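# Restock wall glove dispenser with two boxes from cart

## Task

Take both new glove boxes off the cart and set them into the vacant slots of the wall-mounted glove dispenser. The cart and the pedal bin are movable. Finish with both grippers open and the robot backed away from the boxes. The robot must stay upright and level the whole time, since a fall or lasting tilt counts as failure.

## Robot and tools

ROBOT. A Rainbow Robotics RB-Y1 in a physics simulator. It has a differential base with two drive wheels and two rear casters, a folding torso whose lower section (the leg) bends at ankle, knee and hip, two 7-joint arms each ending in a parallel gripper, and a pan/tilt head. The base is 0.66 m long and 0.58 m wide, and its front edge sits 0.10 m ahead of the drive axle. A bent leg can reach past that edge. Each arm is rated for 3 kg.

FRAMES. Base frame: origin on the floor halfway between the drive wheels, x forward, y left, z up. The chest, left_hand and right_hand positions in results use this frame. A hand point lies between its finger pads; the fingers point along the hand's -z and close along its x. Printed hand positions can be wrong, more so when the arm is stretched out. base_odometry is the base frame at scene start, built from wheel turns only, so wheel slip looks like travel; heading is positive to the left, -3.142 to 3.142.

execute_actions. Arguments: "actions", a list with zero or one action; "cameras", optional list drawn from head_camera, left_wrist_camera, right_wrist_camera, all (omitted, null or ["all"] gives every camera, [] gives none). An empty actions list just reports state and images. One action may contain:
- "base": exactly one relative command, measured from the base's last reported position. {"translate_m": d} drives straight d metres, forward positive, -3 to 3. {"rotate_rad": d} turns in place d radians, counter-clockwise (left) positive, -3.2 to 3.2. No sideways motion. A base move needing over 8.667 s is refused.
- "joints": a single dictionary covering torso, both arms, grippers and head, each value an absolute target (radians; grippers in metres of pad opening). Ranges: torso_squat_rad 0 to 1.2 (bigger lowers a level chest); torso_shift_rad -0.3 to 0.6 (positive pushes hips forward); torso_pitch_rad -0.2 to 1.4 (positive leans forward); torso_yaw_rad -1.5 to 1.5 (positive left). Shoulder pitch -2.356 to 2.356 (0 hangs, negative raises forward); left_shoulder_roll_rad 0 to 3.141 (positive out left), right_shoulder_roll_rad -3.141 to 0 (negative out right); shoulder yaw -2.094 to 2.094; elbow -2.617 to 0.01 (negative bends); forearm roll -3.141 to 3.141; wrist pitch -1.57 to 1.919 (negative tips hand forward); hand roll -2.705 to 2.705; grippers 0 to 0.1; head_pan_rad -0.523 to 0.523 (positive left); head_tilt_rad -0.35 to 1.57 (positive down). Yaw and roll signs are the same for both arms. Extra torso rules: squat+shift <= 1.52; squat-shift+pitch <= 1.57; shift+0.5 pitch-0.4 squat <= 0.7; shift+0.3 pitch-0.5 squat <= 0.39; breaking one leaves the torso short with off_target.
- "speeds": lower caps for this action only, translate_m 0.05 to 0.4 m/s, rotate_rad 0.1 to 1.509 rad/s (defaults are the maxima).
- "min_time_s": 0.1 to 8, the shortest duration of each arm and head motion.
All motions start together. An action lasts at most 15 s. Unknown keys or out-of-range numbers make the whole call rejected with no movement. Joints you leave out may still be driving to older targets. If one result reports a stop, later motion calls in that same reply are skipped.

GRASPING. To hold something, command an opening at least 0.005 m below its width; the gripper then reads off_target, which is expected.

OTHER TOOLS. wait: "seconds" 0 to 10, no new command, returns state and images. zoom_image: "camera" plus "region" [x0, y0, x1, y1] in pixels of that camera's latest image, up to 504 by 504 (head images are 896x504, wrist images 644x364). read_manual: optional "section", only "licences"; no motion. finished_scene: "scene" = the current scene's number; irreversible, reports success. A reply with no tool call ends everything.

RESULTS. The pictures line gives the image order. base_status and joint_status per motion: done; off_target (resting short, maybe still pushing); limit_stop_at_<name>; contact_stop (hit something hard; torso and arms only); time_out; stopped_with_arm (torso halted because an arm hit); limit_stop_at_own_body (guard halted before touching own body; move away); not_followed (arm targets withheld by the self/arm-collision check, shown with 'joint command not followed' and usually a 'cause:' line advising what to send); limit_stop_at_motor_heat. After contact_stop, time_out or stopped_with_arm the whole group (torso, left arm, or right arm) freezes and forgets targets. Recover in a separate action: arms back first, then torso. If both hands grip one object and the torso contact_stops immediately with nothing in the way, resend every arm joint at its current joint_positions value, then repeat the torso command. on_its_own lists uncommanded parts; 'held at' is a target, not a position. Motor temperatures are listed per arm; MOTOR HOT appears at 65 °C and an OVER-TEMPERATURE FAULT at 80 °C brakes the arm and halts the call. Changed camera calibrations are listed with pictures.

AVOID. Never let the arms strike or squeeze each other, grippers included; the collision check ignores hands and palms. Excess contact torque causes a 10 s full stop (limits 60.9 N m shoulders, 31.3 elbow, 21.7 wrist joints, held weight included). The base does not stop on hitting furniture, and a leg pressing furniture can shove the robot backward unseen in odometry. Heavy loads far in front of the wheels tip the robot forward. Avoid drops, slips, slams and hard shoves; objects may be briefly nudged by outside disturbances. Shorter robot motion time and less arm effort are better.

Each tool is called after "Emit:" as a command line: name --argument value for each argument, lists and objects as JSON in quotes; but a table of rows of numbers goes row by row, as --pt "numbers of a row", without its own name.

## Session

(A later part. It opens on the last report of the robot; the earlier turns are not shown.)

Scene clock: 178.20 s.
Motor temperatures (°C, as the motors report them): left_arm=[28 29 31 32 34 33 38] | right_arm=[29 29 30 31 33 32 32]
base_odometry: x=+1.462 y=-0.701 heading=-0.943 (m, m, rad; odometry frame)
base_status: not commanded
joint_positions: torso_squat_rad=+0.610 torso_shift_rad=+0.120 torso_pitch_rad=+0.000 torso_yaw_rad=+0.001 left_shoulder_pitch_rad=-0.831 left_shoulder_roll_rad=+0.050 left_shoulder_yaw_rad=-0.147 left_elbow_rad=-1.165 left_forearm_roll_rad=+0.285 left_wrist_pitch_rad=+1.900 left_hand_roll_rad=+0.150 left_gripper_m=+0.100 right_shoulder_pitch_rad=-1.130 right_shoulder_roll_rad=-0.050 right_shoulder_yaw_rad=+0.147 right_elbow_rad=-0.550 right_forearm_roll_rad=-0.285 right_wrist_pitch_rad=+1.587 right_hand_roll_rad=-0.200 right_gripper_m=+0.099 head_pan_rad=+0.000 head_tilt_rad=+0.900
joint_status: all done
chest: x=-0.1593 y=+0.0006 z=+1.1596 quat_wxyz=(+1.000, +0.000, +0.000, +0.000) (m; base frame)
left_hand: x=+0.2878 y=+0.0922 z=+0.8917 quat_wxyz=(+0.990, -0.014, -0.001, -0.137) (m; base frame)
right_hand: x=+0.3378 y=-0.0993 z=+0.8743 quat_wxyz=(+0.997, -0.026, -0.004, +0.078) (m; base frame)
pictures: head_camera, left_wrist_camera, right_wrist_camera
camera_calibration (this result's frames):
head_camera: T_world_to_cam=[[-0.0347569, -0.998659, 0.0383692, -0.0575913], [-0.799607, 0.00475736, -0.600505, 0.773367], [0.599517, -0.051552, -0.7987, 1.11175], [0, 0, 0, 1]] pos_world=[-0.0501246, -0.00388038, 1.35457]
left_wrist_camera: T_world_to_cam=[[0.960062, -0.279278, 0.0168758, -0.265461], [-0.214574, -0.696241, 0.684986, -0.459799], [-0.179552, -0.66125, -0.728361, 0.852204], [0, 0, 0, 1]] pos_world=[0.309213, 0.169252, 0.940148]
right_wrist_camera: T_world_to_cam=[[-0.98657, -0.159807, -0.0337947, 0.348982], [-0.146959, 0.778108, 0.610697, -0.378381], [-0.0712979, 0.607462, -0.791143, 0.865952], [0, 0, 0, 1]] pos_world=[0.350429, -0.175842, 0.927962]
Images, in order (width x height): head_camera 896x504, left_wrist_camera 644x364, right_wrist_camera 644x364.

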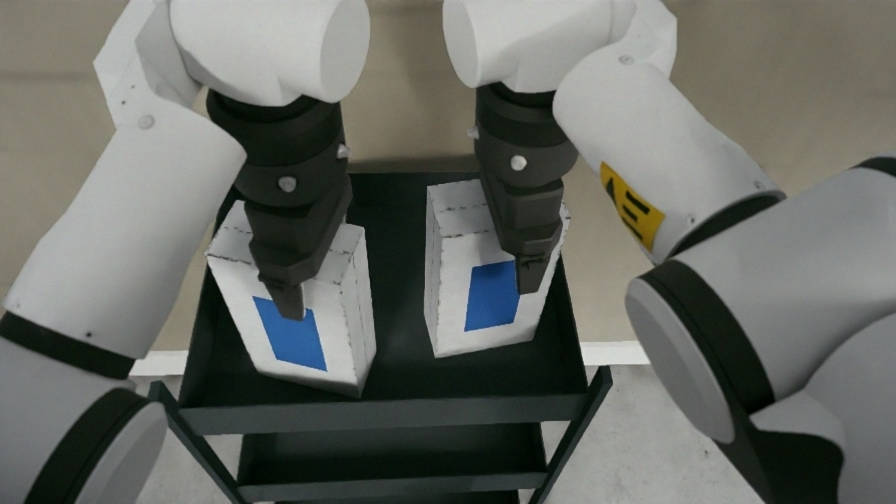

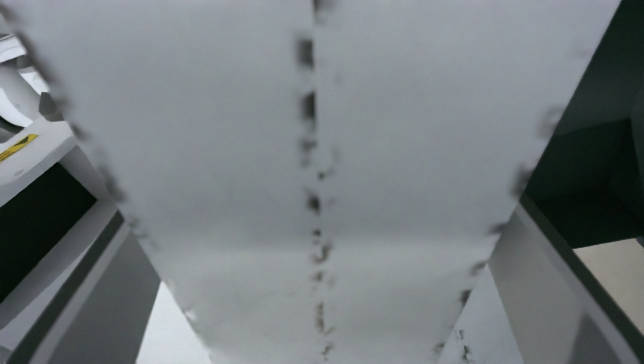

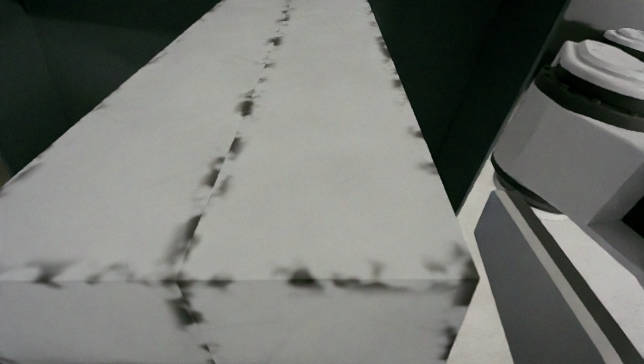

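Emit:
execute_actions --actions '[{"joints":{"left_gripper_m":0.03,"right_gripper_m":0.03}}]' --cameras '["head_camera"]'

Emit:
execute_actions --actions '[{"joints":{"torso_squat_rad":0.0,"torso_shift_rad":0.1}}]' --cameras '["head_camera"]'

Scene clock: 185.47 s.
Motor temperatures (°C, as the motors report them): left_arm=[28 29 31 32 34 33 38] | right_arm=[29 29 30 31 33 32 32]
base_odometry: x=+1.462 y=-0.701 heading=-0.943 (m, m, rad; odometry frame)
base_status: not commanded
joint_positions: torso_squat_rad=+0.610 torso_shift_rad=+0.120 torso_pitch_rad=+0.000 torso_yaw_rad=+0.001 left_shoulder_pitch_rad=-0.831 left_shoulder_roll_rad=+0.050 left_shoulder_yaw_rad=-0.147 left_elbow_rad=-1.165 left_forearm_roll_rad=+0.285 left_wrist_pitch_rad=+1.900 left_hand_roll_rad=+0.150 left_gripper_m=+0.061 right_shoulder_pitch_rad=-1.130 right_shoulder_roll_rad=-0.050 right_shoulder_yaw_rad=+0.147 right_elbow_rad=-0.550 right_forearm_roll_rad=-0.285 right_wrist_pitch_rad=+1.587 right_hand_roll_rad=-0.200 right_gripper_m=+0.063 head_pan_rad=+0.000 head_tilt_rad=+0.900
joint_status: left_gripper_m off_target (ended at +0.061, target +0.030); right_gripper_m off_target (ended at +0.063, target +0.030)
chest: x=-0.1593 y=+0.0006 z=+1.1596 quat_wxyz=(+1.000, +0.000, +0.000, +0.000) (m; base frame)
left_hand: x=+0.2878 y=+0.0922 z=+0.8917 quat_wxyz=(+0.990, -0.014, -0.001, -0.137) (m; base frame)
right_hand: x=+0.3379 y=-0.0992 z=+0.8743 quat_wxyz=(+0.997, -0.026, -0.004, +0.078) (m; base frame)
pictures: head_camera
camera_calibration (this result's frames):
head_camera: T_world_to_cam=[[-0.0347564, -0.998659, 0.0383698, -0.0575917], [-0.799615, 0.00475731, -0.600494, 0.773356], [0.599506, -0.0515521, -0.798708, 1.11175], [0, 0, 0, 1]] pos_world=[-0.0501176, -0.0038803, 1.35457]
Images, in order (width x height): head_camera 896x504.

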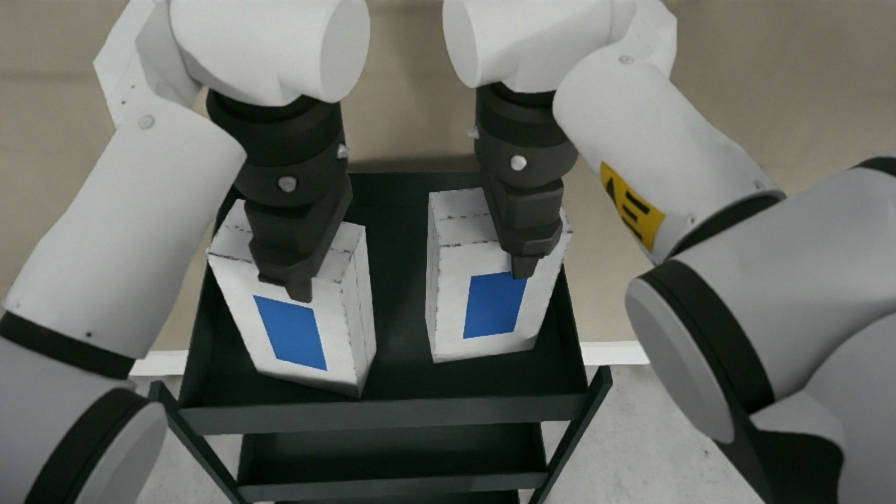

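Scene clock: 188.40 s.
Motor temperatures (°C, as the motors report them): left_arm=[28 29 31 32 34 33 38] | right_arm=[29 29 30 31 33 32 32]
base_odometry: x=+1.462 y=-0.701 heading=-0.943 (m, m, rad; odometry frame)
base_status: not commanded
joint_positions: torso_squat_rad=+0.000 torso_shift_rad=+0.100 torso_pitch_rad=+0.001 torso_yaw_rad=+0.001 left_shoulder_pitch_rad=-0.830 left_shoulder_roll_rad=+0.050 left_shoulder_yaw_rad=-0.147 left_elbow_rad=-1.165 left_forearm_roll_rad=+0.285 left_wrist_pitch_rad=+1.900 left_hand_roll_rad=+0.150 left_gripper_m=+0.061 right_shoulder_pitch_rad=-1.130 right_shoulder_roll_rad=-0.050 right_shoulder_yaw_rad=+0.147 right_elbow_rad=-0.550 right_forearm_roll_rad=-0.285 right_wrist_pitch_rad=+1.587 right_hand_roll_rad=-0.200 right_gripper_m=+0.063 head_pan_rad=+0.000 head_tilt_rad=+0.900
joint_status: all done
chest: x=-0.1578 y=+0.0007 z=+1.2864 quat_wxyz=(+1.000, +0.000, +0.000, +0.000) (m; base frame)
left_hand: x=+0.2890 y=+0.0924 z=+1.0180 quat_wxyz=(+0.990, -0.014, -0.001, -0.137) (m; base frame)
right_hand: x=+0.3392 y=-0.0992 z=+1.0007 quat_wxyz=(+0.997, -0.026, -0.004, +0.078) (m; base frame)
pictures: head_camera
camera_calibration (this result's frames):
head_camera: T_world_to_cam=[[-0.0347324, -0.998659, 0.0383923, -0.0623128], [-0.800001, 0.00475776, -0.59998, 0.850027], [0.598992, -0.0515526, -0.799093, 1.21257], [0, 0, 0, 1]] pos_world=[-0.0484654, -0.00376206, 1.48135]
Images, in order (width x height): head_camera 896x504.

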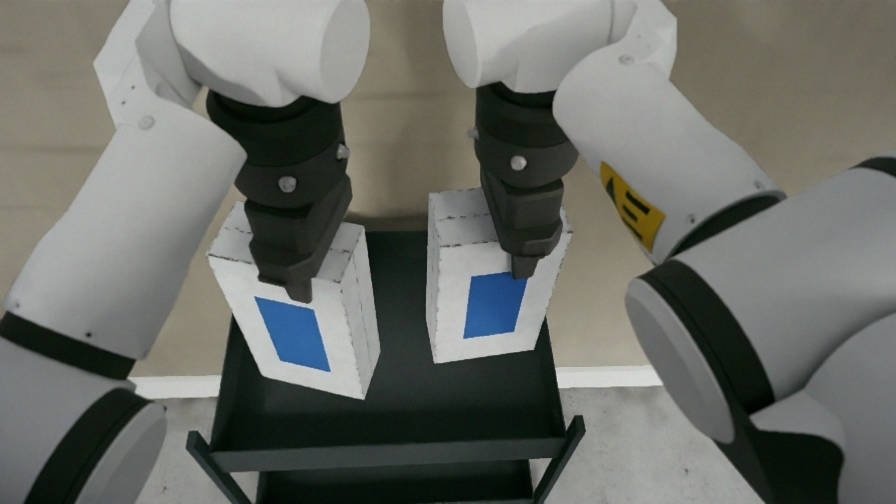

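Emit:
execute_actions --actions '[{"base":{"translate_m":-0.6},"speeds":{"translate_m":0.2}}]' --cameras '["head_camera"]'

Scene clock: 195.03 s.
Motor temperatures (°C, as the motors report them): left_arm=[28 29 31 32 34 33 38] | right_arm=[29 29 30 31 33 32 32]
base_odometry: x=+1.109 y=-0.215 heading=-0.945 (m, m, rad; odometry frame)
base_status: done
joint_positions: torso_squat_rad=+0.000 torso_shift_rad=+0.100 torso_pitch_rad=+0.000 torso_yaw_rad=+0.001 left_shoulder_pitch_rad=-0.830 left_shoulder_roll_rad=+0.050 left_shoulder_yaw_rad=-0.147 left_elbow_rad=-1.165 left_forearm_roll_rad=+0.285 left_wrist_pitch_rad=+1.900 left_hand_roll_rad=+0.150 left_gripper_m=+0.061 right_shoulder_pitch_rad=-1.129 right_shoulder_roll_rad=-0.050 right_shoulder_yaw_rad=+0.147 right_elbow_rad=-0.550 right_forearm_roll_rad=-0.285 right_wrist_pitch_rad=+1.587 right_hand_roll_rad=-0.200 right_gripper_m=+0.062 head_pan_rad=+0.000 head_tilt_rad=+0.900
joint_status: not commanded
chest: x=-0.1580 y=+0.0007 z=+1.2864 quat_wxyz=(+1.000, +0.000, +0.000, +0.000) (m; base frame)
left_hand: x=+0.2888 y=+0.0925 z=+1.0181 quat_wxyz=(+0.990, -0.014, -0.001, -0.137) (m; base frame)
right_hand: x=+0.3390 y=-0.0992 z=+1.0008 quat_wxyz=(+0.997, -0.026, -0.004, +0.078) (m; base frame)
pictures: head_camera
camera_calibration (this result's frames):
head_camera: T_world_to_cam=[[-0.0347446, -0.998659, 0.0383807, -0.062307], [-0.799804, 0.00475755, -0.600242, 0.850246], [0.599255, -0.0515523, -0.798897, 1.21249], [0, 0, 0, 1]] pos_world=[-0.0487231, -0.00376208, 1.4814]
Images, in order (width x height): head_camera 896x504.

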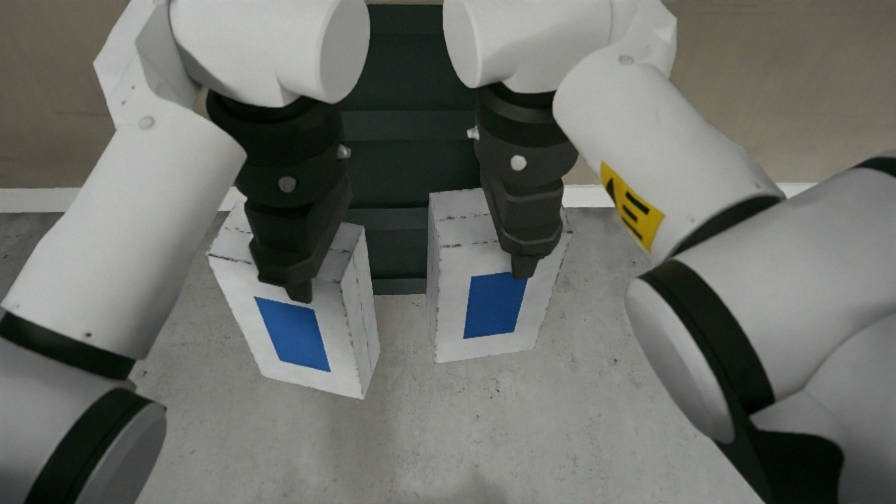

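Emit:
execute_actions --actions '[{"base":{"rotate_rad":2.235},"speeds":{"rotate_rad":0.8}}]' --cameras '[]'

Emit:
execute_actions --actions '[{"base":{"translate_m":1.78},"joints":{"head_tilt_rad":0.35,"head_pan_rad":-0.5}}]' --cameras '[]'

Emit:
execute_actions --actions '[{"base":{"rotate_rad":-0.665},"speeds":{"rotate_rad":0.8},"joints":{"head_pan_rad":0,"torso_yaw_rad":0}}]' --cameras '["head_camera"]'

Scene clock: 208.47 s.
Motor temperatures (°C, as the motors report them): left_arm=[29 29 31 32 34 33 38] | right_arm=[30 29 30 31 33 32 32]
base_odometry: x=+1.109 y=-0.215 heading=+1.289 (m, m, rad; odometry frame)
base_status: done
joint_positions: torso_squat_rad=+0.000 torso_shift_rad=+0.100 torso_pitch_rad=+0.000 torso_yaw_rad=+0.001 left_shoulder_pitch_rad=-0.830 left_shoulder_roll_rad=+0.050 left_shoulder_yaw_rad=-0.147 left_elbow_rad=-1.165 left_forearm_roll_rad=+0.285 left_wrist_pitch_rad=+1.900 left_hand_roll_rad=+0.150 left_gripper_m=+0.061 right_shoulder_pitch_rad=-1.129 right_shoulder_roll_rad=-0.050 right_shoulder_yaw_rad=+0.147 right_elbow_rad=-0.550 right_forearm_roll_rad=-0.285 right_wrist_pitch_rad=+1.587 right_hand_roll_rad=-0.200 right_gripper_m=+0.063 head_pan_rad=+0.000 head_tilt_rad=+0.900
joint_status: not commanded
chest: x=-0.1580 y=+0.0007 z=+1.2864 quat_wxyz=(+1.000, +0.000, +0.000, +0.000) (m; base frame)
left_hand: x=+0.2888 y=+0.0925 z=+1.0181 quat_wxyz=(+0.990, -0.014, -0.001, -0.137) (m; base frame)
right_hand: x=+0.3390 y=-0.0992 z=+1.0008 quat_wxyz=(+0.997, -0.026, -0.004, +0.078) (m; base frame)
pictures: none
No camera images: the call's "cameras" was empty. Leave "cameras" out to get every camera's image.

Scene clock: 214.50 s.
Motor temperatures (°C, as the motors report them): left_arm=[29 29 31 32 34 33 38] | right_arm=[30 29 30 31 33 32 32]
base_odometry: x=+1.603 y=+1.495 heading=+1.290 (m, m, rad; odometry frame)
base_status: done
joint_positions: torso_squat_rad=+0.000 torso_shift_rad=+0.100 torso_pitch_rad=+0.001 torso_yaw_rad=+0.001 left_shoulder_pitch_rad=-0.830 left_shoulder_roll_rad=+0.050 left_shoulder_yaw_rad=-0.147 left_elbow_rad=-1.165 left_forearm_roll_rad=+0.285 left_wrist_pitch_rad=+1.900 left_hand_roll_rad=+0.150 left_gripper_m=+0.061 right_shoulder_pitch_rad=-1.129 right_shoulder_roll_rad=-0.050 right_shoulder_yaw_rad=+0.147 right_elbow_rad=-0.550 right_forearm_roll_rad=-0.285 right_wrist_pitch_rad=+1.587 right_hand_roll_rad=-0.200 right_gripper_m=+0.062 head_pan_rad=-0.500 head_tilt_rad=+0.350
joint_status: all done
chest: x=-0.1578 y=+0.0007 z=+1.2864 quat_wxyz=(+1.000, +0.000, +0.000, +0.000) (m; base frame)
left_hand: x=+0.2889 y=+0.0925 z=+1.0179 quat_wxyz=(+0.990, -0.014, -0.001, -0.137) (m; base frame)
right_hand: x=+0.3391 y=-0.0992 z=+1.0007 quat_wxyz=(+0.997, -0.026, -0.004, +0.078) (m; base frame)
pictures: none
No camera images: the call's "cameras" was empty. Leave "cameras" out to get every camera's image.

Scene clock: 217.17 s.
Motor temperatures (°C, as the motors report them): left_arm=[29 29 31 32 34 33 38] | right_arm=[30 29 30 31 33 32 32]
base_odometry: x=+1.603 y=+1.495 heading=+0.626 (m, m, rad; odometry frame)
base_status: done
joint_positions: torso_squat_rad=+0.000 torso_shift_rad=+0.100 torso_pitch_rad=+0.001 torso_yaw_rad=+0.000 left_shoulder_pitch_rad=-0.830 left_shoulder_roll_rad=+0.050 left_shoulder_yaw_rad=-0.147 left_elbow_rad=-1.165 left_forearm_roll_rad=+0.285 left_wrist_pitch_rad=+1.900 left_hand_roll_rad=+0.150 left_gripper_m=+0.061 right_shoulder_pitch_rad=-1.129 right_shoulder_roll_rad=-0.050 right_shoulder_yaw_rad=+0.147 right_elbow_rad=-0.550 right_forearm_roll_rad=-0.285 right_wrist_pitch_rad=+1.587 right_hand_roll_rad=-0.200 right_gripper_m=+0.062 head_pan_rad=+0.000 head_tilt_rad=+0.350
joint_status: all done
chest: x=-0.1578 y=+0.0007 z=+1.2864 quat_wxyz=(+1.000, +0.000, +0.000, +0.000) (m; base frame)
left_hand: x=+0.2890 y=+0.0921 z=+1.0179 quat_wxyz=(+0.990, -0.014, -0.001, -0.137) (m; base frame)
right_hand: x=+0.3390 y=-0.0995 z=+1.0007 quat_wxyz=(+0.997, -0.026, -0.004, +0.078) (m; base frame)
pictures: head_camera
camera_calibration (this result's frames):
head_camera: T_world_to_cam=[[-0.0500452, -0.998645, 0.0142768, -0.0285769], [-0.368361, 0.00516902, -0.929668, 1.39862], [0.928335, -0.0517845, -0.368121, 0.616659], [0, 0, 0, 1]] pos_world=[-0.058698, -0.0038343, 1.52767]
Images, in order (width x height): head_camera 896x504.

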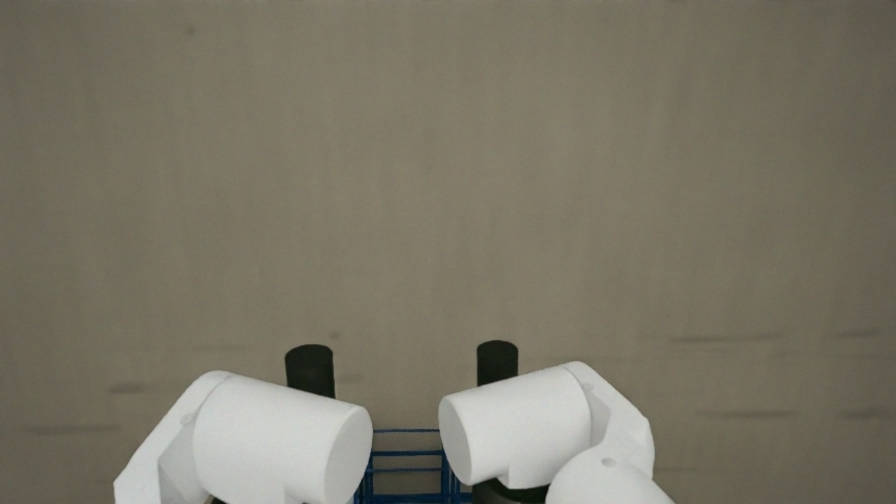

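Emit:
execute_actions --actions '[{"base":{"translate_m":-0.3},"joints":{"head_pan_rad":-0.52,"torso_yaw_rad":0.7,"head_tilt_rad":0.55},"speeds":{"translate_m":0.2}}]' --cameras '["head_camera"]'

Scene clock: 223.57 s.
Motor temperatures (°C, as the motors report them): left_arm=[29 29 31 32 34 33 38] | right_arm=[30 29 30 31 33 32 32]
base_odometry: x=+1.360 y=+1.319 heading=+0.624 (m, m, rad; odometry frame)
base_status: done
joint_positions: torso_squat_rad=+0.000 torso_shift_rad=+0.100 torso_pitch_rad=+0.000 torso_yaw_rad=+0.700 left_shoulder_pitch_rad=-0.830 left_shoulder_roll_rad=+0.050 left_shoulder_yaw_rad=-0.147 left_elbow_rad=-1.165 left_forearm_roll_rad=+0.285 left_wrist_pitch_rad=+1.900 left_hand_roll_rad=+0.150 left_gripper_m=+0.061 right_shoulder_pitch_rad=-1.129 right_shoulder_roll_rad=-0.050 right_shoulder_yaw_rad=+0.147 right_elbow_rad=-0.550 right_forearm_roll_rad=-0.285 right_wrist_pitch_rad=+1.587 right_hand_roll_rad=-0.200 right_gripper_m=+0.062 head_pan_rad=-0.520 head_tilt_rad=+0.550
joint_status: all done
chest: x=-0.1580 y=+0.0008 z=+1.2864 quat_wxyz=(+0.939, +0.000, +0.000, +0.343) (m; base frame)
left_hand: x=+0.1248 y=+0.3586 z=+1.0180 quat_wxyz=(+0.977, -0.013, -0.005, +0.211) (m; base frame)
right_hand: x=+0.2864 y=+0.2442 z=+1.0007 quat_wxyz=(+0.909, -0.023, -0.012, +0.415) (m; base frame)
pictures: head_camera
camera_calibration (this result's frames):
head_camera: T_world_to_cam=[[0.133342, -0.990781, 0.0239345, -0.00324052], [-0.537587, -0.0925964, -0.838108, 1.23806], [0.832598, 0.0988882, -0.544978, 0.869548], [0, 0, 0, 1]] pos_world=[-0.0579874, 0.025441, 1.51159]
Images, in order (width x height): head_camera 896x504.

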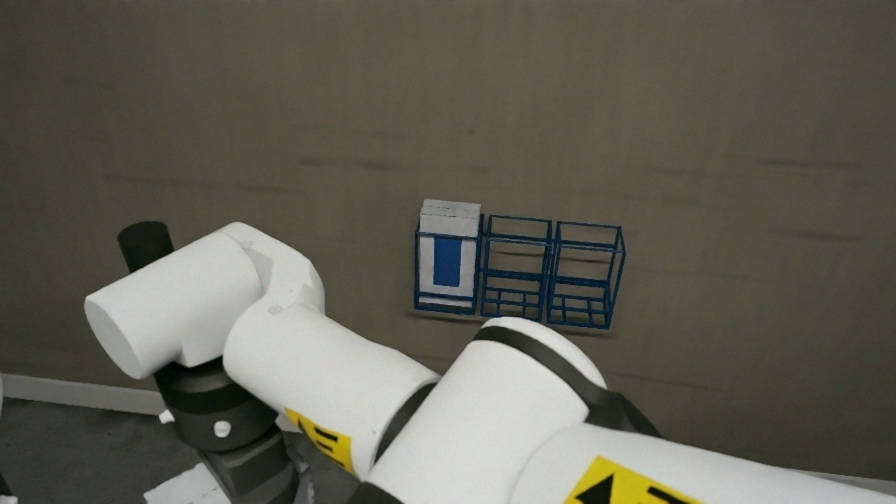

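Emit:
zoom_image --camera "head_camera" --region '[400, 180, 640, 340]'

Region (400, 180, 640, 340) of head_camera's 896x504 image, scaled by 2.100, with more detail than that image has.

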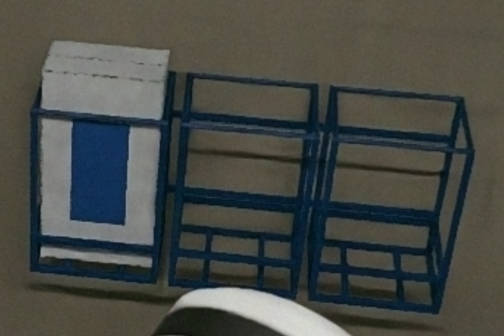

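Emit:
execute_actions --actions '[{"joints":{"torso_yaw_rad":0,"head_pan_rad":0,"head_tilt_rad":0.8,"right_shoulder_pitch_rad":-1.12,"right_shoulder_roll_rad":-0.05,"right_shoulder_yaw_rad":0.133,"right_elbow_rad":-0.764,"right_forearm_roll_rad":-0.33,"right_wrist_pitch_rad":1.778,"right_hand_roll_rad":-0.42,"left_shoulder_pitch_rad":-1.12,"left_shoulder_roll_rad":0.05,"left_shoulder_yaw_rad":-0.133,"left_elbow_rad":-0.764,"left_forearm_roll_rad":0.33,"left_wrist_pitch_rad":1.778,"left_hand_roll_rad":0.42},"min_time_s":2.5}]' --cameras '["head_camera"]'

Scene clock: 269.10 s.
Motor temperatures (°C, as the motors report them): left_arm=[30 29 31 33 34 33 38] | right_arm=[31 30 30 32 33 32 32]
base_odometry: x=+1.360 y=+1.319 heading=+0.624 (m, m, rad; odometry frame)
base_status: not commanded
joint_positions: torso_squat_rad=+0.000 torso_shift_rad=+0.100 torso_pitch_rad=+0.000 torso_yaw_rad=+0.000 left_shoulder_pitch_rad=-1.119 left_shoulder_roll_rad=+0.050 left_shoulder_yaw_rad=-0.133 left_elbow_rad=-0.764 left_forearm_roll_rad=+0.330 left_wrist_pitch_rad=+1.778 left_hand_roll_rad=+0.420 left_gripper_m=+0.061 right_shoulder_pitch_rad=-1.120 right_shoulder_roll_rad=-0.050 right_shoulder_yaw_rad=+0.133 right_elbow_rad=-0.763 right_forearm_roll_rad=-0.330 right_wrist_pitch_rad=+1.778 right_hand_roll_rad=-0.420 right_gripper_m=+0.062 head_pan_rad=+0.000 head_tilt_rad=+0.800
joint_status: all done
chest: x=-0.1580 y=+0.0007 z=+1.2864 quat_wxyz=(+1.000, +0.000, +0.000, +0.000) (m; base frame)
left_hand: x=+0.3302 y=+0.0759 z=+1.0486 quat_wxyz=(+1.000, +0.000, +0.001, +0.002) (m; base frame)
right_hand: x=+0.3303 y=-0.0747 z=+1.0488 quat_wxyz=(+1.000, +0.000, +0.001, -0.002) (m; base frame)
pictures: head_camera
camera_calibration (this result's frames):
head_camera: T_world_to_cam=[[-0.039073, -0.998635, 0.0346739, -0.0574125], [-0.735841, 0.00527989, -0.677133, 0.973226], [0.676026, -0.0519721, -0.735043, 1.12801], [0, 0, 0, 1]] pos_world=[-0.048666, -0.00384769, 1.49013]
Images, in order (width x height): head_camera 896x504.

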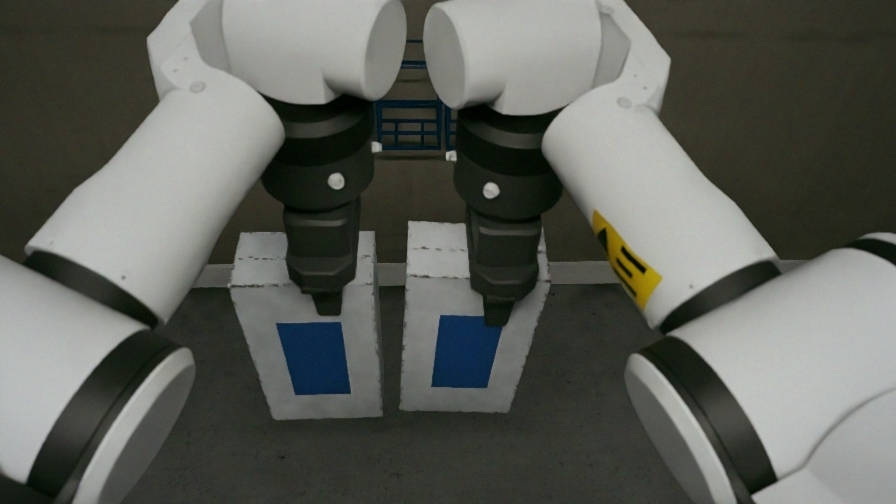

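Emit:
execute_actions --actions '[{"base":{"rotate_rad":-0.135},"speeds":{"rotate_rad":0.4}}]' --cameras '[]'

Emit:
execute_actions --actions '[{"base":{"translate_m":0.56},"speeds":{"translate_m":0.25}}]' --cameras '[]'

Emit:
execute_actions --actions '[{"base":{"rotate_rad":0.135},"speeds":{"rotate_rad":0.4},"joints":{"head_tilt_rad":0.95}}]'

Scene clock: 282.73 s.
Motor temperatures (°C, as the motors report them): left_arm=[30 29 31 33 34 33 38] | right_arm=[31 30 30 32 33 32 32]
base_odometry: x=+1.359 y=+1.319 heading=+0.490 (m, m, rad; odometry frame)
base_status: done
joint_positions: torso_squat_rad=+0.000 torso_shift_rad=+0.100 torso_pitch_rad=+0.000 torso_yaw_rad=+0.000 left_shoulder_pitch_rad=-1.119 left_shoulder_roll_rad=+0.050 left_shoulder_yaw_rad=-0.133 left_elbow_rad=-0.764 left_forearm_roll_rad=+0.330 left_wrist_pitch_rad=+1.778 left_hand_roll_rad=+0.420 left_gripper_m=+0.061 right_shoulder_pitch_rad=-1.120 right_shoulder_roll_rad=-0.050 right_shoulder_yaw_rad=+0.133 right_elbow_rad=-0.763 right_forearm_roll_rad=-0.330 right_wrist_pitch_rad=+1.778 right_hand_roll_rad=-0.420 right_gripper_m=+0.062 head_pan_rad=+0.000 head_tilt_rad=+0.800
joint_status: not commanded
chest: x=-0.1580 y=+0.0007 z=+1.2864 quat_wxyz=(+1.000, +0.000, +0.000, +0.000) (m; base frame)
left_hand: x=+0.3302 y=+0.0759 z=+1.0486 quat_wxyz=(+1.000, +0.000, +0.001, +0.002) (m; base frame)
right_hand: x=+0.3302 y=-0.0746 z=+1.0488 quat_wxyz=(+1.000, +0.000, +0.001, -0.002) (m; base frame)
pictures: none
No camera images: the call's "cameras" was empty. Leave "cameras" out to get every camera's image.

Scene clock: 286.17 s.
Motor temperatures (°C, as the motors report them): left_arm=[30 29 31 33 34 33 38] | right_arm=[31 30 30 32 33 32 32]
base_odometry: x=+1.854 y=+1.583 heading=+0.489 (m, m, rad; odometry frame)
base_status: done
joint_positions: torso_squat_rad=+0.000 torso_shift_rad=+0.100 torso_pitch_rad=+0.001 torso_yaw_rad=+0.000 left_shoulder_pitch_rad=-1.119 left_shoulder_roll_rad=+0.050 left_shoulder_yaw_rad=-0.133 left_elbow_rad=-0.764 left_forearm_roll_rad=+0.330 left_wrist_pitch_rad=+1.778 left_hand_roll_rad=+0.420 left_gripper_m=+0.061 right_shoulder_pitch_rad=-1.120 right_shoulder_roll_rad=-0.050 right_shoulder_yaw_rad=+0.133 right_elbow_rad=-0.763 right_forearm_roll_rad=-0.330 right_wrist_pitch_rad=+1.778 right_hand_roll_rad=-0.420 right_gripper_m=+0.062 head_pan_rad=+0.000 head_tilt_rad=+0.800
joint_status: not commanded
chest: x=-0.1578 y=+0.0007 z=+1.2864 quat_wxyz=(+1.000, +0.000, +0.000, +0.000) (m; base frame)
left_hand: x=+0.3303 y=+0.0759 z=+1.0486 quat_wxyz=(+1.000, +0.000, +0.001, +0.002) (m; base frame)
right_hand: x=+0.3303 y=-0.0746 z=+1.0486 quat_wxyz=(+1.000, +0.000, +0.001, -0.002) (m; base frame)
pictures: none
No camera images: the call's "cameras" was empty. Leave "cameras" out to get every camera's image.

Scene clock: 287.57 s.
Motor temperatures (°C, as the motors report them): left_arm=[30 29 31 33 34 33 38] | right_arm=[31 30 30 32 33 32 32]
base_odometry: x=+1.854 y=+1.583 heading=+0.623 (m, m, rad; odometry frame)
base_status: done
joint_positions: torso_squat_rad=+0.000 torso_shift_rad=+0.100 torso_pitch_rad=+0.001 torso_yaw_rad=+0.000 left_shoulder_pitch_rad=-1.119 left_shoulder_roll_rad=+0.050 left_shoulder_yaw_rad=-0.133 left_elbow_rad=-0.764 left_forearm_roll_rad=+0.330 left_wrist_pitch_rad=+1.778 left_hand_roll_rad=+0.420 left_gripper_m=+0.061 right_shoulder_pitch_rad=-1.120 right_shoulder_roll_rad=-0.050 right_shoulder_yaw_rad=+0.133 right_elbow_rad=-0.763 right_forearm_roll_rad=-0.330 right_wrist_pitch_rad=+1.778 right_hand_roll_rad=-0.420 right_gripper_m=+0.062 head_pan_rad=+0.000 head_tilt_rad=+0.950
joint_status: all done
chest: x=-0.1578 y=+0.0007 z=+1.2864 quat_wxyz=(+1.000, +0.000, +0.000, +0.000) (m; base frame)
left_hand: x=+0.3303 y=+0.0759 z=+1.0486 quat_wxyz=(+1.000, +0.000, +0.001, +0.002) (m; base frame)
right_hand: x=+0.3303 y=-0.0746 z=+1.0486 quat_wxyz=(+1.000, +0.000, +0.001, -0.002) (m; base frame)
pictures: head_camera, left_wrist_camera, right_wrist_camera
camera_calibration (this result's frames):
head_camera: T_world_to_cam=[[-0.0334753, -0.998634, 0.0401297, -0.0647453], [-0.828905, 0.00530807, -0.559364, 0.78567], [0.558386, -0.0519886, -0.82795, 1.25001], [0, 0, 0, 1]] pos_world=[-0.0489094, -0.00384103, 1.47702]
left_wrist_camera: T_world_to_cam=[[0.999953, -0.00382682, 0.00887034, -0.339188], [-0.00875788, -0.746652, 0.665157, -0.612901], [0.00407761, -0.665204, -0.746651, 0.922112], [0, 0, 0, 1]] pos_world=[0.330044, 0.154471, 1.09918]
right_wrist_camera: T_world_to_cam=[[-0.999615, 0.00268036, -0.0276191, 0.361312], [-0.0159611, 0.758651, 0.651302, -0.592408], [0.022699, 0.651492, -0.758316, 0.926195], [0, 0, 0, 1]] pos_world=[0.330694, -0.154946, 1.09816]
Images, in order (width x height): head_camera 896x504, left_wrist_camera 644x364, right_wrist_camera 644x364.

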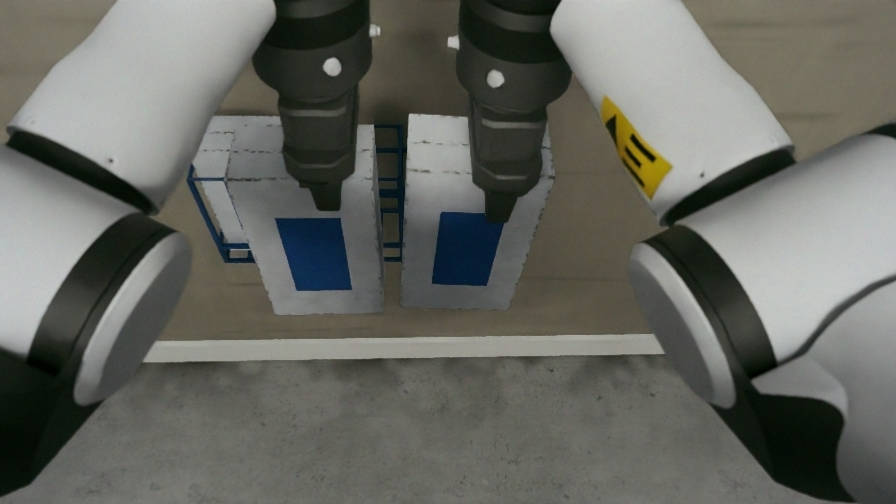

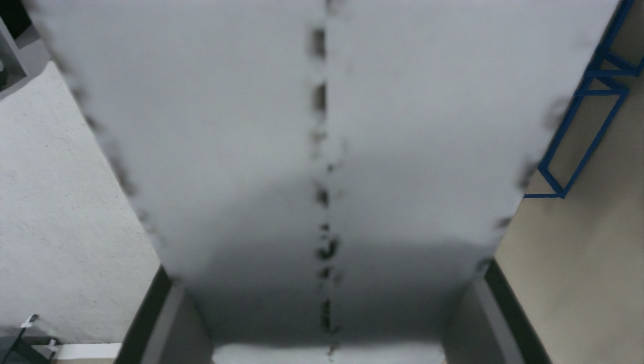

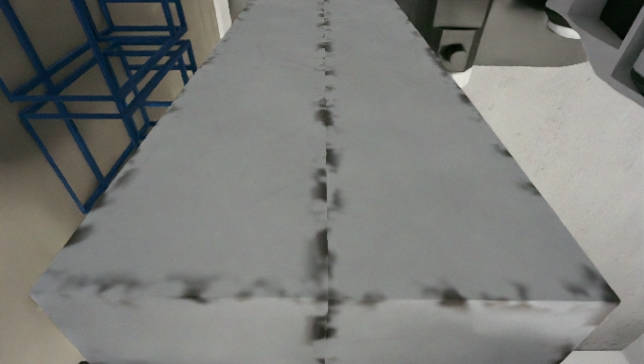

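Emit:
execute_actions --actions '[{"base":{"translate_m":0.21},"speeds":{"translate_m":0.1},"joints":{"head_tilt_rad":1.15}}]'

Scene clock: 299.97 s.
Motor temperatures (°C, as the motors report them): left_arm=[31 29 31 33 34 33 38] | right_arm=[31 30 30 32 33 32 32]
base_odometry: x=+2.024 y=+1.705 heading=+0.624 (m, m, rad; odometry frame)
base_status: done
joint_positions: torso_squat_rad=+0.000 torso_shift_rad=+0.100 torso_pitch_rad=+0.001 torso_yaw_rad=+0.000 left_shoulder_pitch_rad=-1.119 left_shoulder_roll_rad=+0.050 left_shoulder_yaw_rad=-0.133 left_elbow_rad=-0.764 left_forearm_roll_rad=+0.330 left_wrist_pitch_rad=+1.778 left_hand_roll_rad=+0.420 left_gripper_m=+0.061 right_shoulder_pitch_rad=-1.120 right_shoulder_roll_rad=-0.050 right_shoulder_yaw_rad=+0.133 right_elbow_rad=-0.764 right_forearm_roll_rad=-0.330 right_wrist_pitch_rad=+1.778 right_hand_roll_rad=-0.420 right_gripper_m=+0.062 head_pan_rad=+0.000 head_tilt_rad=+1.150
joint_status: all done
chest: x=-0.1577 y=+0.0007 z=+1.2864 quat_wxyz=(+1.000, +0.000, +0.000, +0.000) (m; base frame)
left_hand: x=+0.3304 y=+0.0759 z=+1.0485 quat_wxyz=(+1.000, +0.000, +0.001, +0.002) (m; base frame)
right_hand: x=+0.3304 y=-0.0746 z=+1.0485 quat_wxyz=(+1.000, +0.000, +0.001, -0.002) (m; base frame)
pictures: head_camera, left_wrist_camera, right_wrist_camera
camera_calibration (this result's frames):
head_camera: T_world_to_cam=[[-0.0248931, -0.998632, 0.0459785, -0.0722705], [-0.923568, 0.00536978, -0.383397, 0.511392], [0.382626, -0.0520082, -0.922438, 1.36654], [0, 0, 0, 1]] pos_world=[-0.0523681, -0.00384618, 1.45994]
left_wrist_camera: T_world_to_cam=[[0.999954, -0.00383066, 0.00873672, -0.339141], [-0.00867188, -0.746649, 0.665161, -0.612888], [0.00397525, -0.665207, -0.746648, 0.922087], [0, 0, 0, 1]] pos_world=[0.330145, 0.154467, 1.09911]
right_wrist_camera: T_world_to_cam=[[-0.99962, 0.00267129, -0.0274456, 0.361207], [-0.0158553, 0.758638, 0.651319, -0.592407], [0.0225612, 0.651507, -0.758307, 0.926157], [0, 0, 0, 1]] pos_world=[0.330782, -0.154939, 1.09807]
Images, in order (width x height): head_camera 896x504, left_wrist_camera 644x364, right_wrist_camera 644x364.

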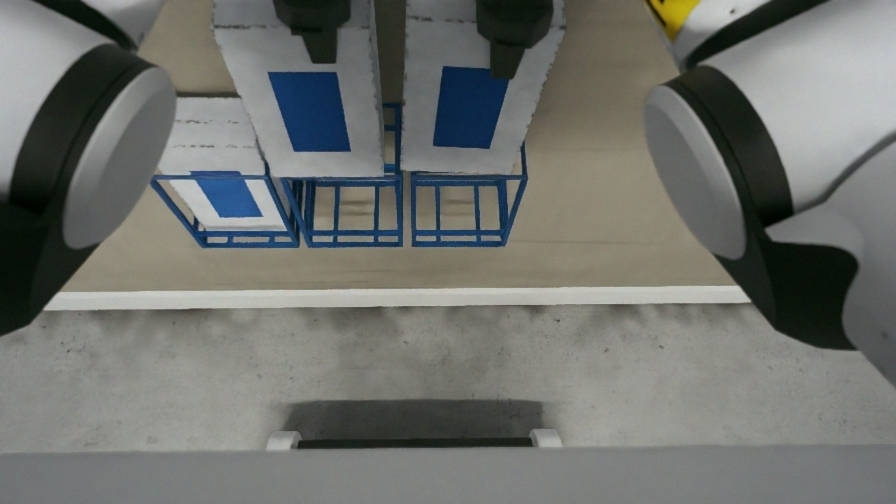

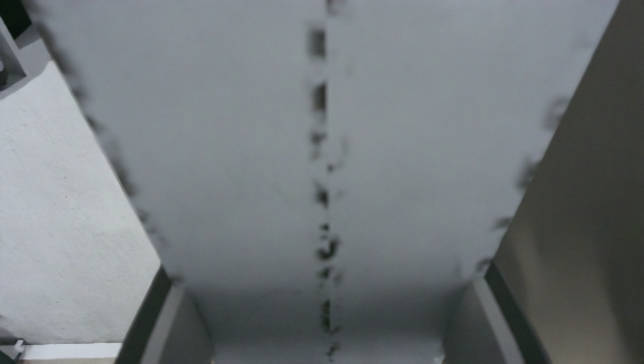

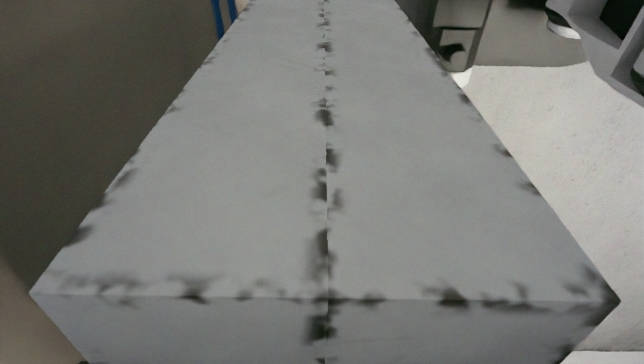

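Emit:
execute_actions --actions '[{"base":{"translate_m":0.025},"speeds":{"translate_m":0.05},"joints":{"torso_yaw_rad":-0.03,"torso_squat_rad":0.15}}]' --cameras '["head_camera"]'

Scene clock: 308.10 s.
Motor temperatures (°C, as the motors report them): left_arm=[31 29 31 33 34 33 38] | right_arm=[31 30 30 32 33 32 32]
base_odometry: x=+2.044 y=+1.720 heading=+0.625 (m, m, rad; odometry frame)
base_status: done
joint_positions: torso_squat_rad=+0.095 torso_shift_rad=+0.094 torso_pitch_rad=-0.009 torso_yaw_rad=-0.015 left_shoulder_pitch_rad=-1.116 left_shoulder_roll_rad=+0.049 left_shoulder_yaw_rad=-0.134 left_elbow_rad=-0.763 left_forearm_roll_rad=+0.330 left_wrist_pitch_rad=+1.779 left_hand_roll_rad=+0.420 left_gripper_m=+0.061 right_shoulder_pitch_rad=-1.119 right_shoulder_roll_rad=-0.050 right_shoulder_yaw_rad=+0.133 right_elbow_rad=-0.764 right_forearm_roll_rad=-0.330 right_wrist_pitch_rad=+1.778 right_hand_roll_rad=-0.420 right_gripper_m=+0.062 head_pan_rad=+0.000 head_tilt_rad=+1.150
joint_status: torso_squat_rad contact_stop (moved +0.095 of +0.150); the others done
on_its_own: torso_squat_rad is held at +0.095, not at your +0.150, since a contact_stop
chest: x=-0.1655 y=+0.0011 z=+1.2837 quat_wxyz=(+1.000, +0.000, -0.005, -0.007) (m; base frame)
left_hand: x=+0.3247 y=+0.0689 z=+1.0490 quat_wxyz=(+1.000, +0.000, -0.002, -0.005) (m; base frame)
right_hand: x=+0.3238 y=-0.0816 z=+1.0508 quat_wxyz=(+1.000, +0.000, -0.004, -0.010) (m; base frame)
pictures: head_camera
camera_calibration (this result's frames):
head_camera: T_world_to_cam=[[-0.040162, -0.998131, 0.0460687, -0.0746121], [-0.919397, 0.0188607, -0.392878, 0.516019], [0.391275, -0.0581342, -0.918436, 1.3633], [0, 0, 0, 1]] pos_world=[-0.0619938, -0.004951, 1.45827]
Images, in order (width x height): head_camera 896x504.

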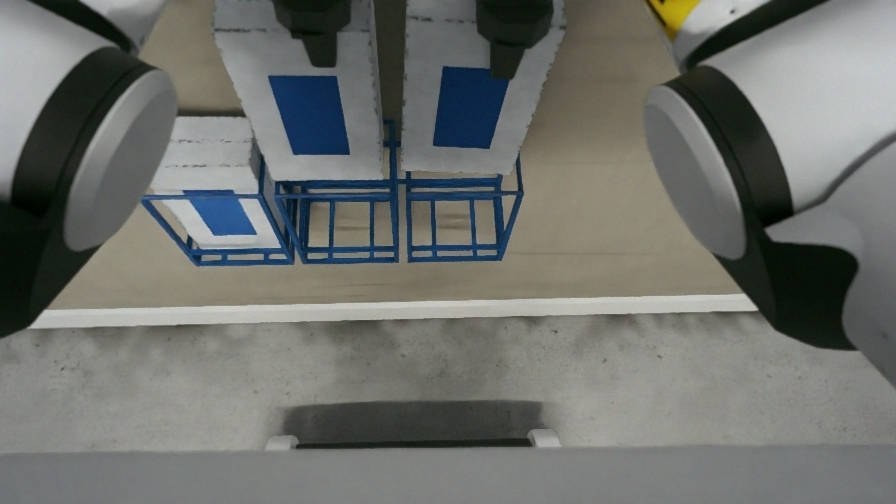

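Emit:
execute_actions --actions '[{"base":{"translate_m":-0.012},"speeds":{"translate_m":0.05}}]' --cameras '[]'

Emit:
execute_actions --actions '[{"joints":{"torso_yaw_rad":-0.03,"torso_squat_rad":0.45,"torso_shift_rad":0.105,"torso_pitch_rad":0}}]'

Scene clock: 324.83 s.
Motor temperatures (°C, as the motors report them): left_arm=[33 29 31 33 34 35 38] | right_arm=[31 30 30 32 33 32 32]
base_odometry: x=+2.034 y=+1.713 heading=+0.625 (m, m, rad; odometry frame)
base_status: done
joint_positions: torso_squat_rad=+0.095 torso_shift_rad=+0.096 torso_pitch_rad=-0.007 torso_yaw_rad=-0.015 left_shoulder_pitch_rad=-1.119 left_shoulder_roll_rad=+0.050 left_shoulder_yaw_rad=-0.133 left_elbow_rad=-0.764 left_forearm_roll_rad=+0.330 left_wrist_pitch_rad=+1.778 left_hand_roll_rad=+0.420 left_gripper_m=+0.061 right_shoulder_pitch_rad=-1.119 right_shoulder_roll_rad=-0.050 right_shoulder_yaw_rad=+0.133 right_elbow_rad=-0.764 right_forearm_roll_rad=-0.330 right_wrist_pitch_rad=+1.778 right_hand_roll_rad=-0.420 right_gripper_m=+0.062 head_pan_rad=+0.000 head_tilt_rad=+1.150
joint_status: not commanded
on_its_own: torso_squat_rad is held at +0.095, not at your +0.150, since a contact_stop
chest: x=-0.1637 y=+0.0008 z=+1.2836 quat_wxyz=(+1.000, +0.000, -0.004, -0.008) (m; base frame)
left_hand: x=+0.3271 y=+0.0684 z=+1.0493 quat_wxyz=(+1.000, +0.000, -0.003, -0.005) (m; base frame)
right_hand: x=+0.3250 y=-0.0820 z=+1.0495 quat_wxyz=(+1.000, +0.000, -0.003, -0.010) (m; base frame)
pictures: none
No camera images: the call's "cameras" was empty. Leave "cameras" out to get every camera's image.

Scene clock: 326.63 s.
Motor temperatures (°C, as the motors report them): left_arm=[33 29 31 33 34 35 38] | right_arm=[31 30 30 32 33 32 32]
base_odometry: x=+2.034 y=+1.713 heading=+0.625 (m, m, rad; odometry frame)
base_status: not commanded
joint_positions: torso_squat_rad=+0.384 torso_shift_rad=+0.101 torso_pitch_rad=-0.006 torso_yaw_rad=-0.027 left_shoulder_pitch_rad=-1.119 left_shoulder_roll_rad=+0.050 left_shoulder_yaw_rad=-0.133 left_elbow_rad=-0.764 left_forearm_roll_rad=+0.330 left_wrist_pitch_rad=+1.778 left_hand_roll_rad=+0.420 left_gripper_m=+0.061 right_shoulder_pitch_rad=-1.127 right_shoulder_roll_rad=-0.052 right_shoulder_yaw_rad=+0.132 right_elbow_rad=-0.768 right_forearm_roll_rad=-0.330 right_wrist_pitch_rad=+1.778 right_hand_roll_rad=-0.420 right_gripper_m=+0.062 head_pan_rad=+0.000 head_tilt_rad=+1.150
joint_status: torso_squat_rad contact_stop (moved +0.289 of +0.355); the others done
on_its_own: torso_squat_rad is held at +0.384, not at your +0.450, since a contact_stop
chest: x=-0.1643 y=+0.0008 z=+1.2357 quat_wxyz=(+1.000, +0.000, -0.003, -0.013) (m; base frame)
left_hand: x=+0.3274 y=+0.0627 z=+1.0012 quat_wxyz=(+1.000, +0.000, -0.003, -0.011) (m; base frame)
right_hand: x=+0.3263 y=-0.0871 z=+1.0059 quat_wxyz=(+1.000, +0.001, -0.008, -0.015) (m; base frame)
pictures: head_camera, left_wrist_camera, right_wrist_camera
camera_calibration (this result's frames):
head_camera: T_world_to_cam=[[-0.0519657, -0.9976, 0.0457554, -0.0742389], [-0.920331, 0.030054, -0.389983, 0.494523], [0.387672, -0.0623759, -0.919685, 1.31968], [0, 0, 0, 1]] pos_world=[-0.0603362, -0.00660682, 1.40994]
left_wrist_camera: T_world_to_cam=[[0.999404, -0.0306547, 0.0158552, -0.34099], [-0.0334343, -0.746041, 0.665061, -0.583109], [-0.00855859, -0.665194, -0.746621, 0.882122], [0, 0, 0, 1]] pos_world=[0.328841, 0.141306, 1.05182]
right_wrist_camera: T_world_to_cam=[[-0.998546, 0.0280939, -0.0460033, 0.376525], [-0.00870517, 0.75819, 0.651975, -0.558262], [0.0531958, 0.651428, -0.756843, 0.890589], [0, 0, 0, 1]] pos_world=[0.323742, -0.167463, 1.05533]
Images, in order (width x height): head_camera 896x504, left_wrist_camera 644x364, right_wrist_camera 644x364.

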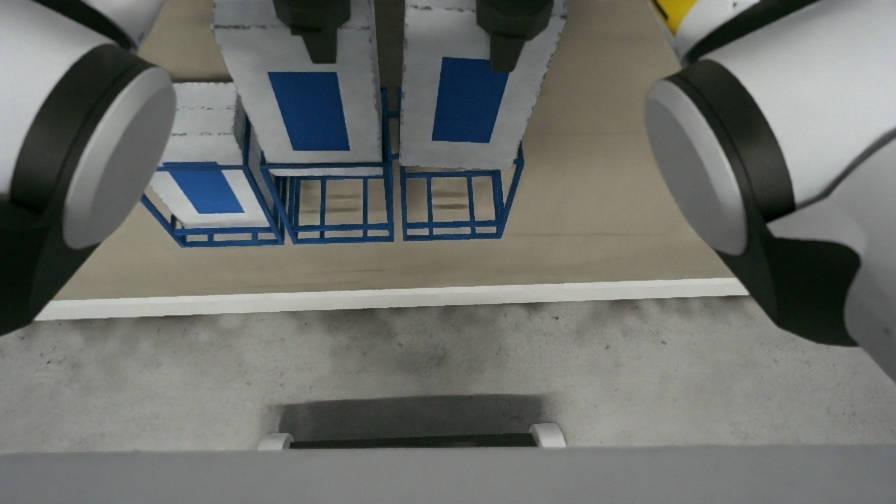

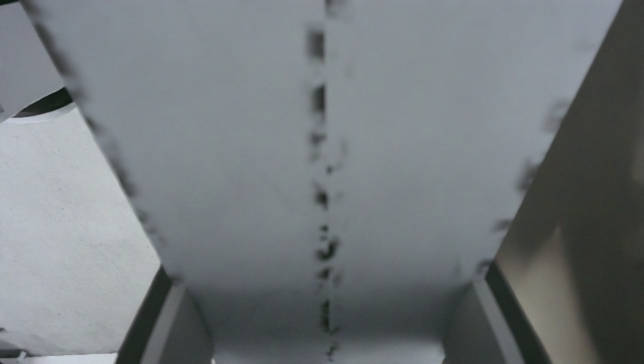

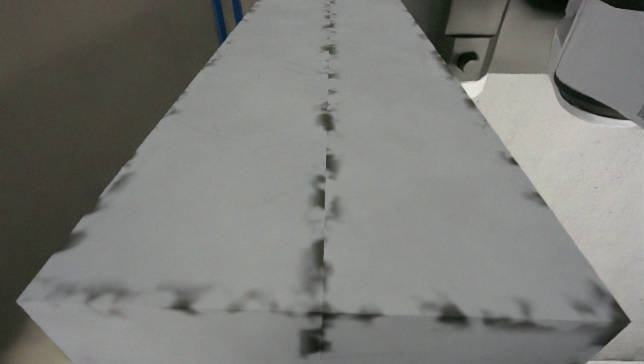

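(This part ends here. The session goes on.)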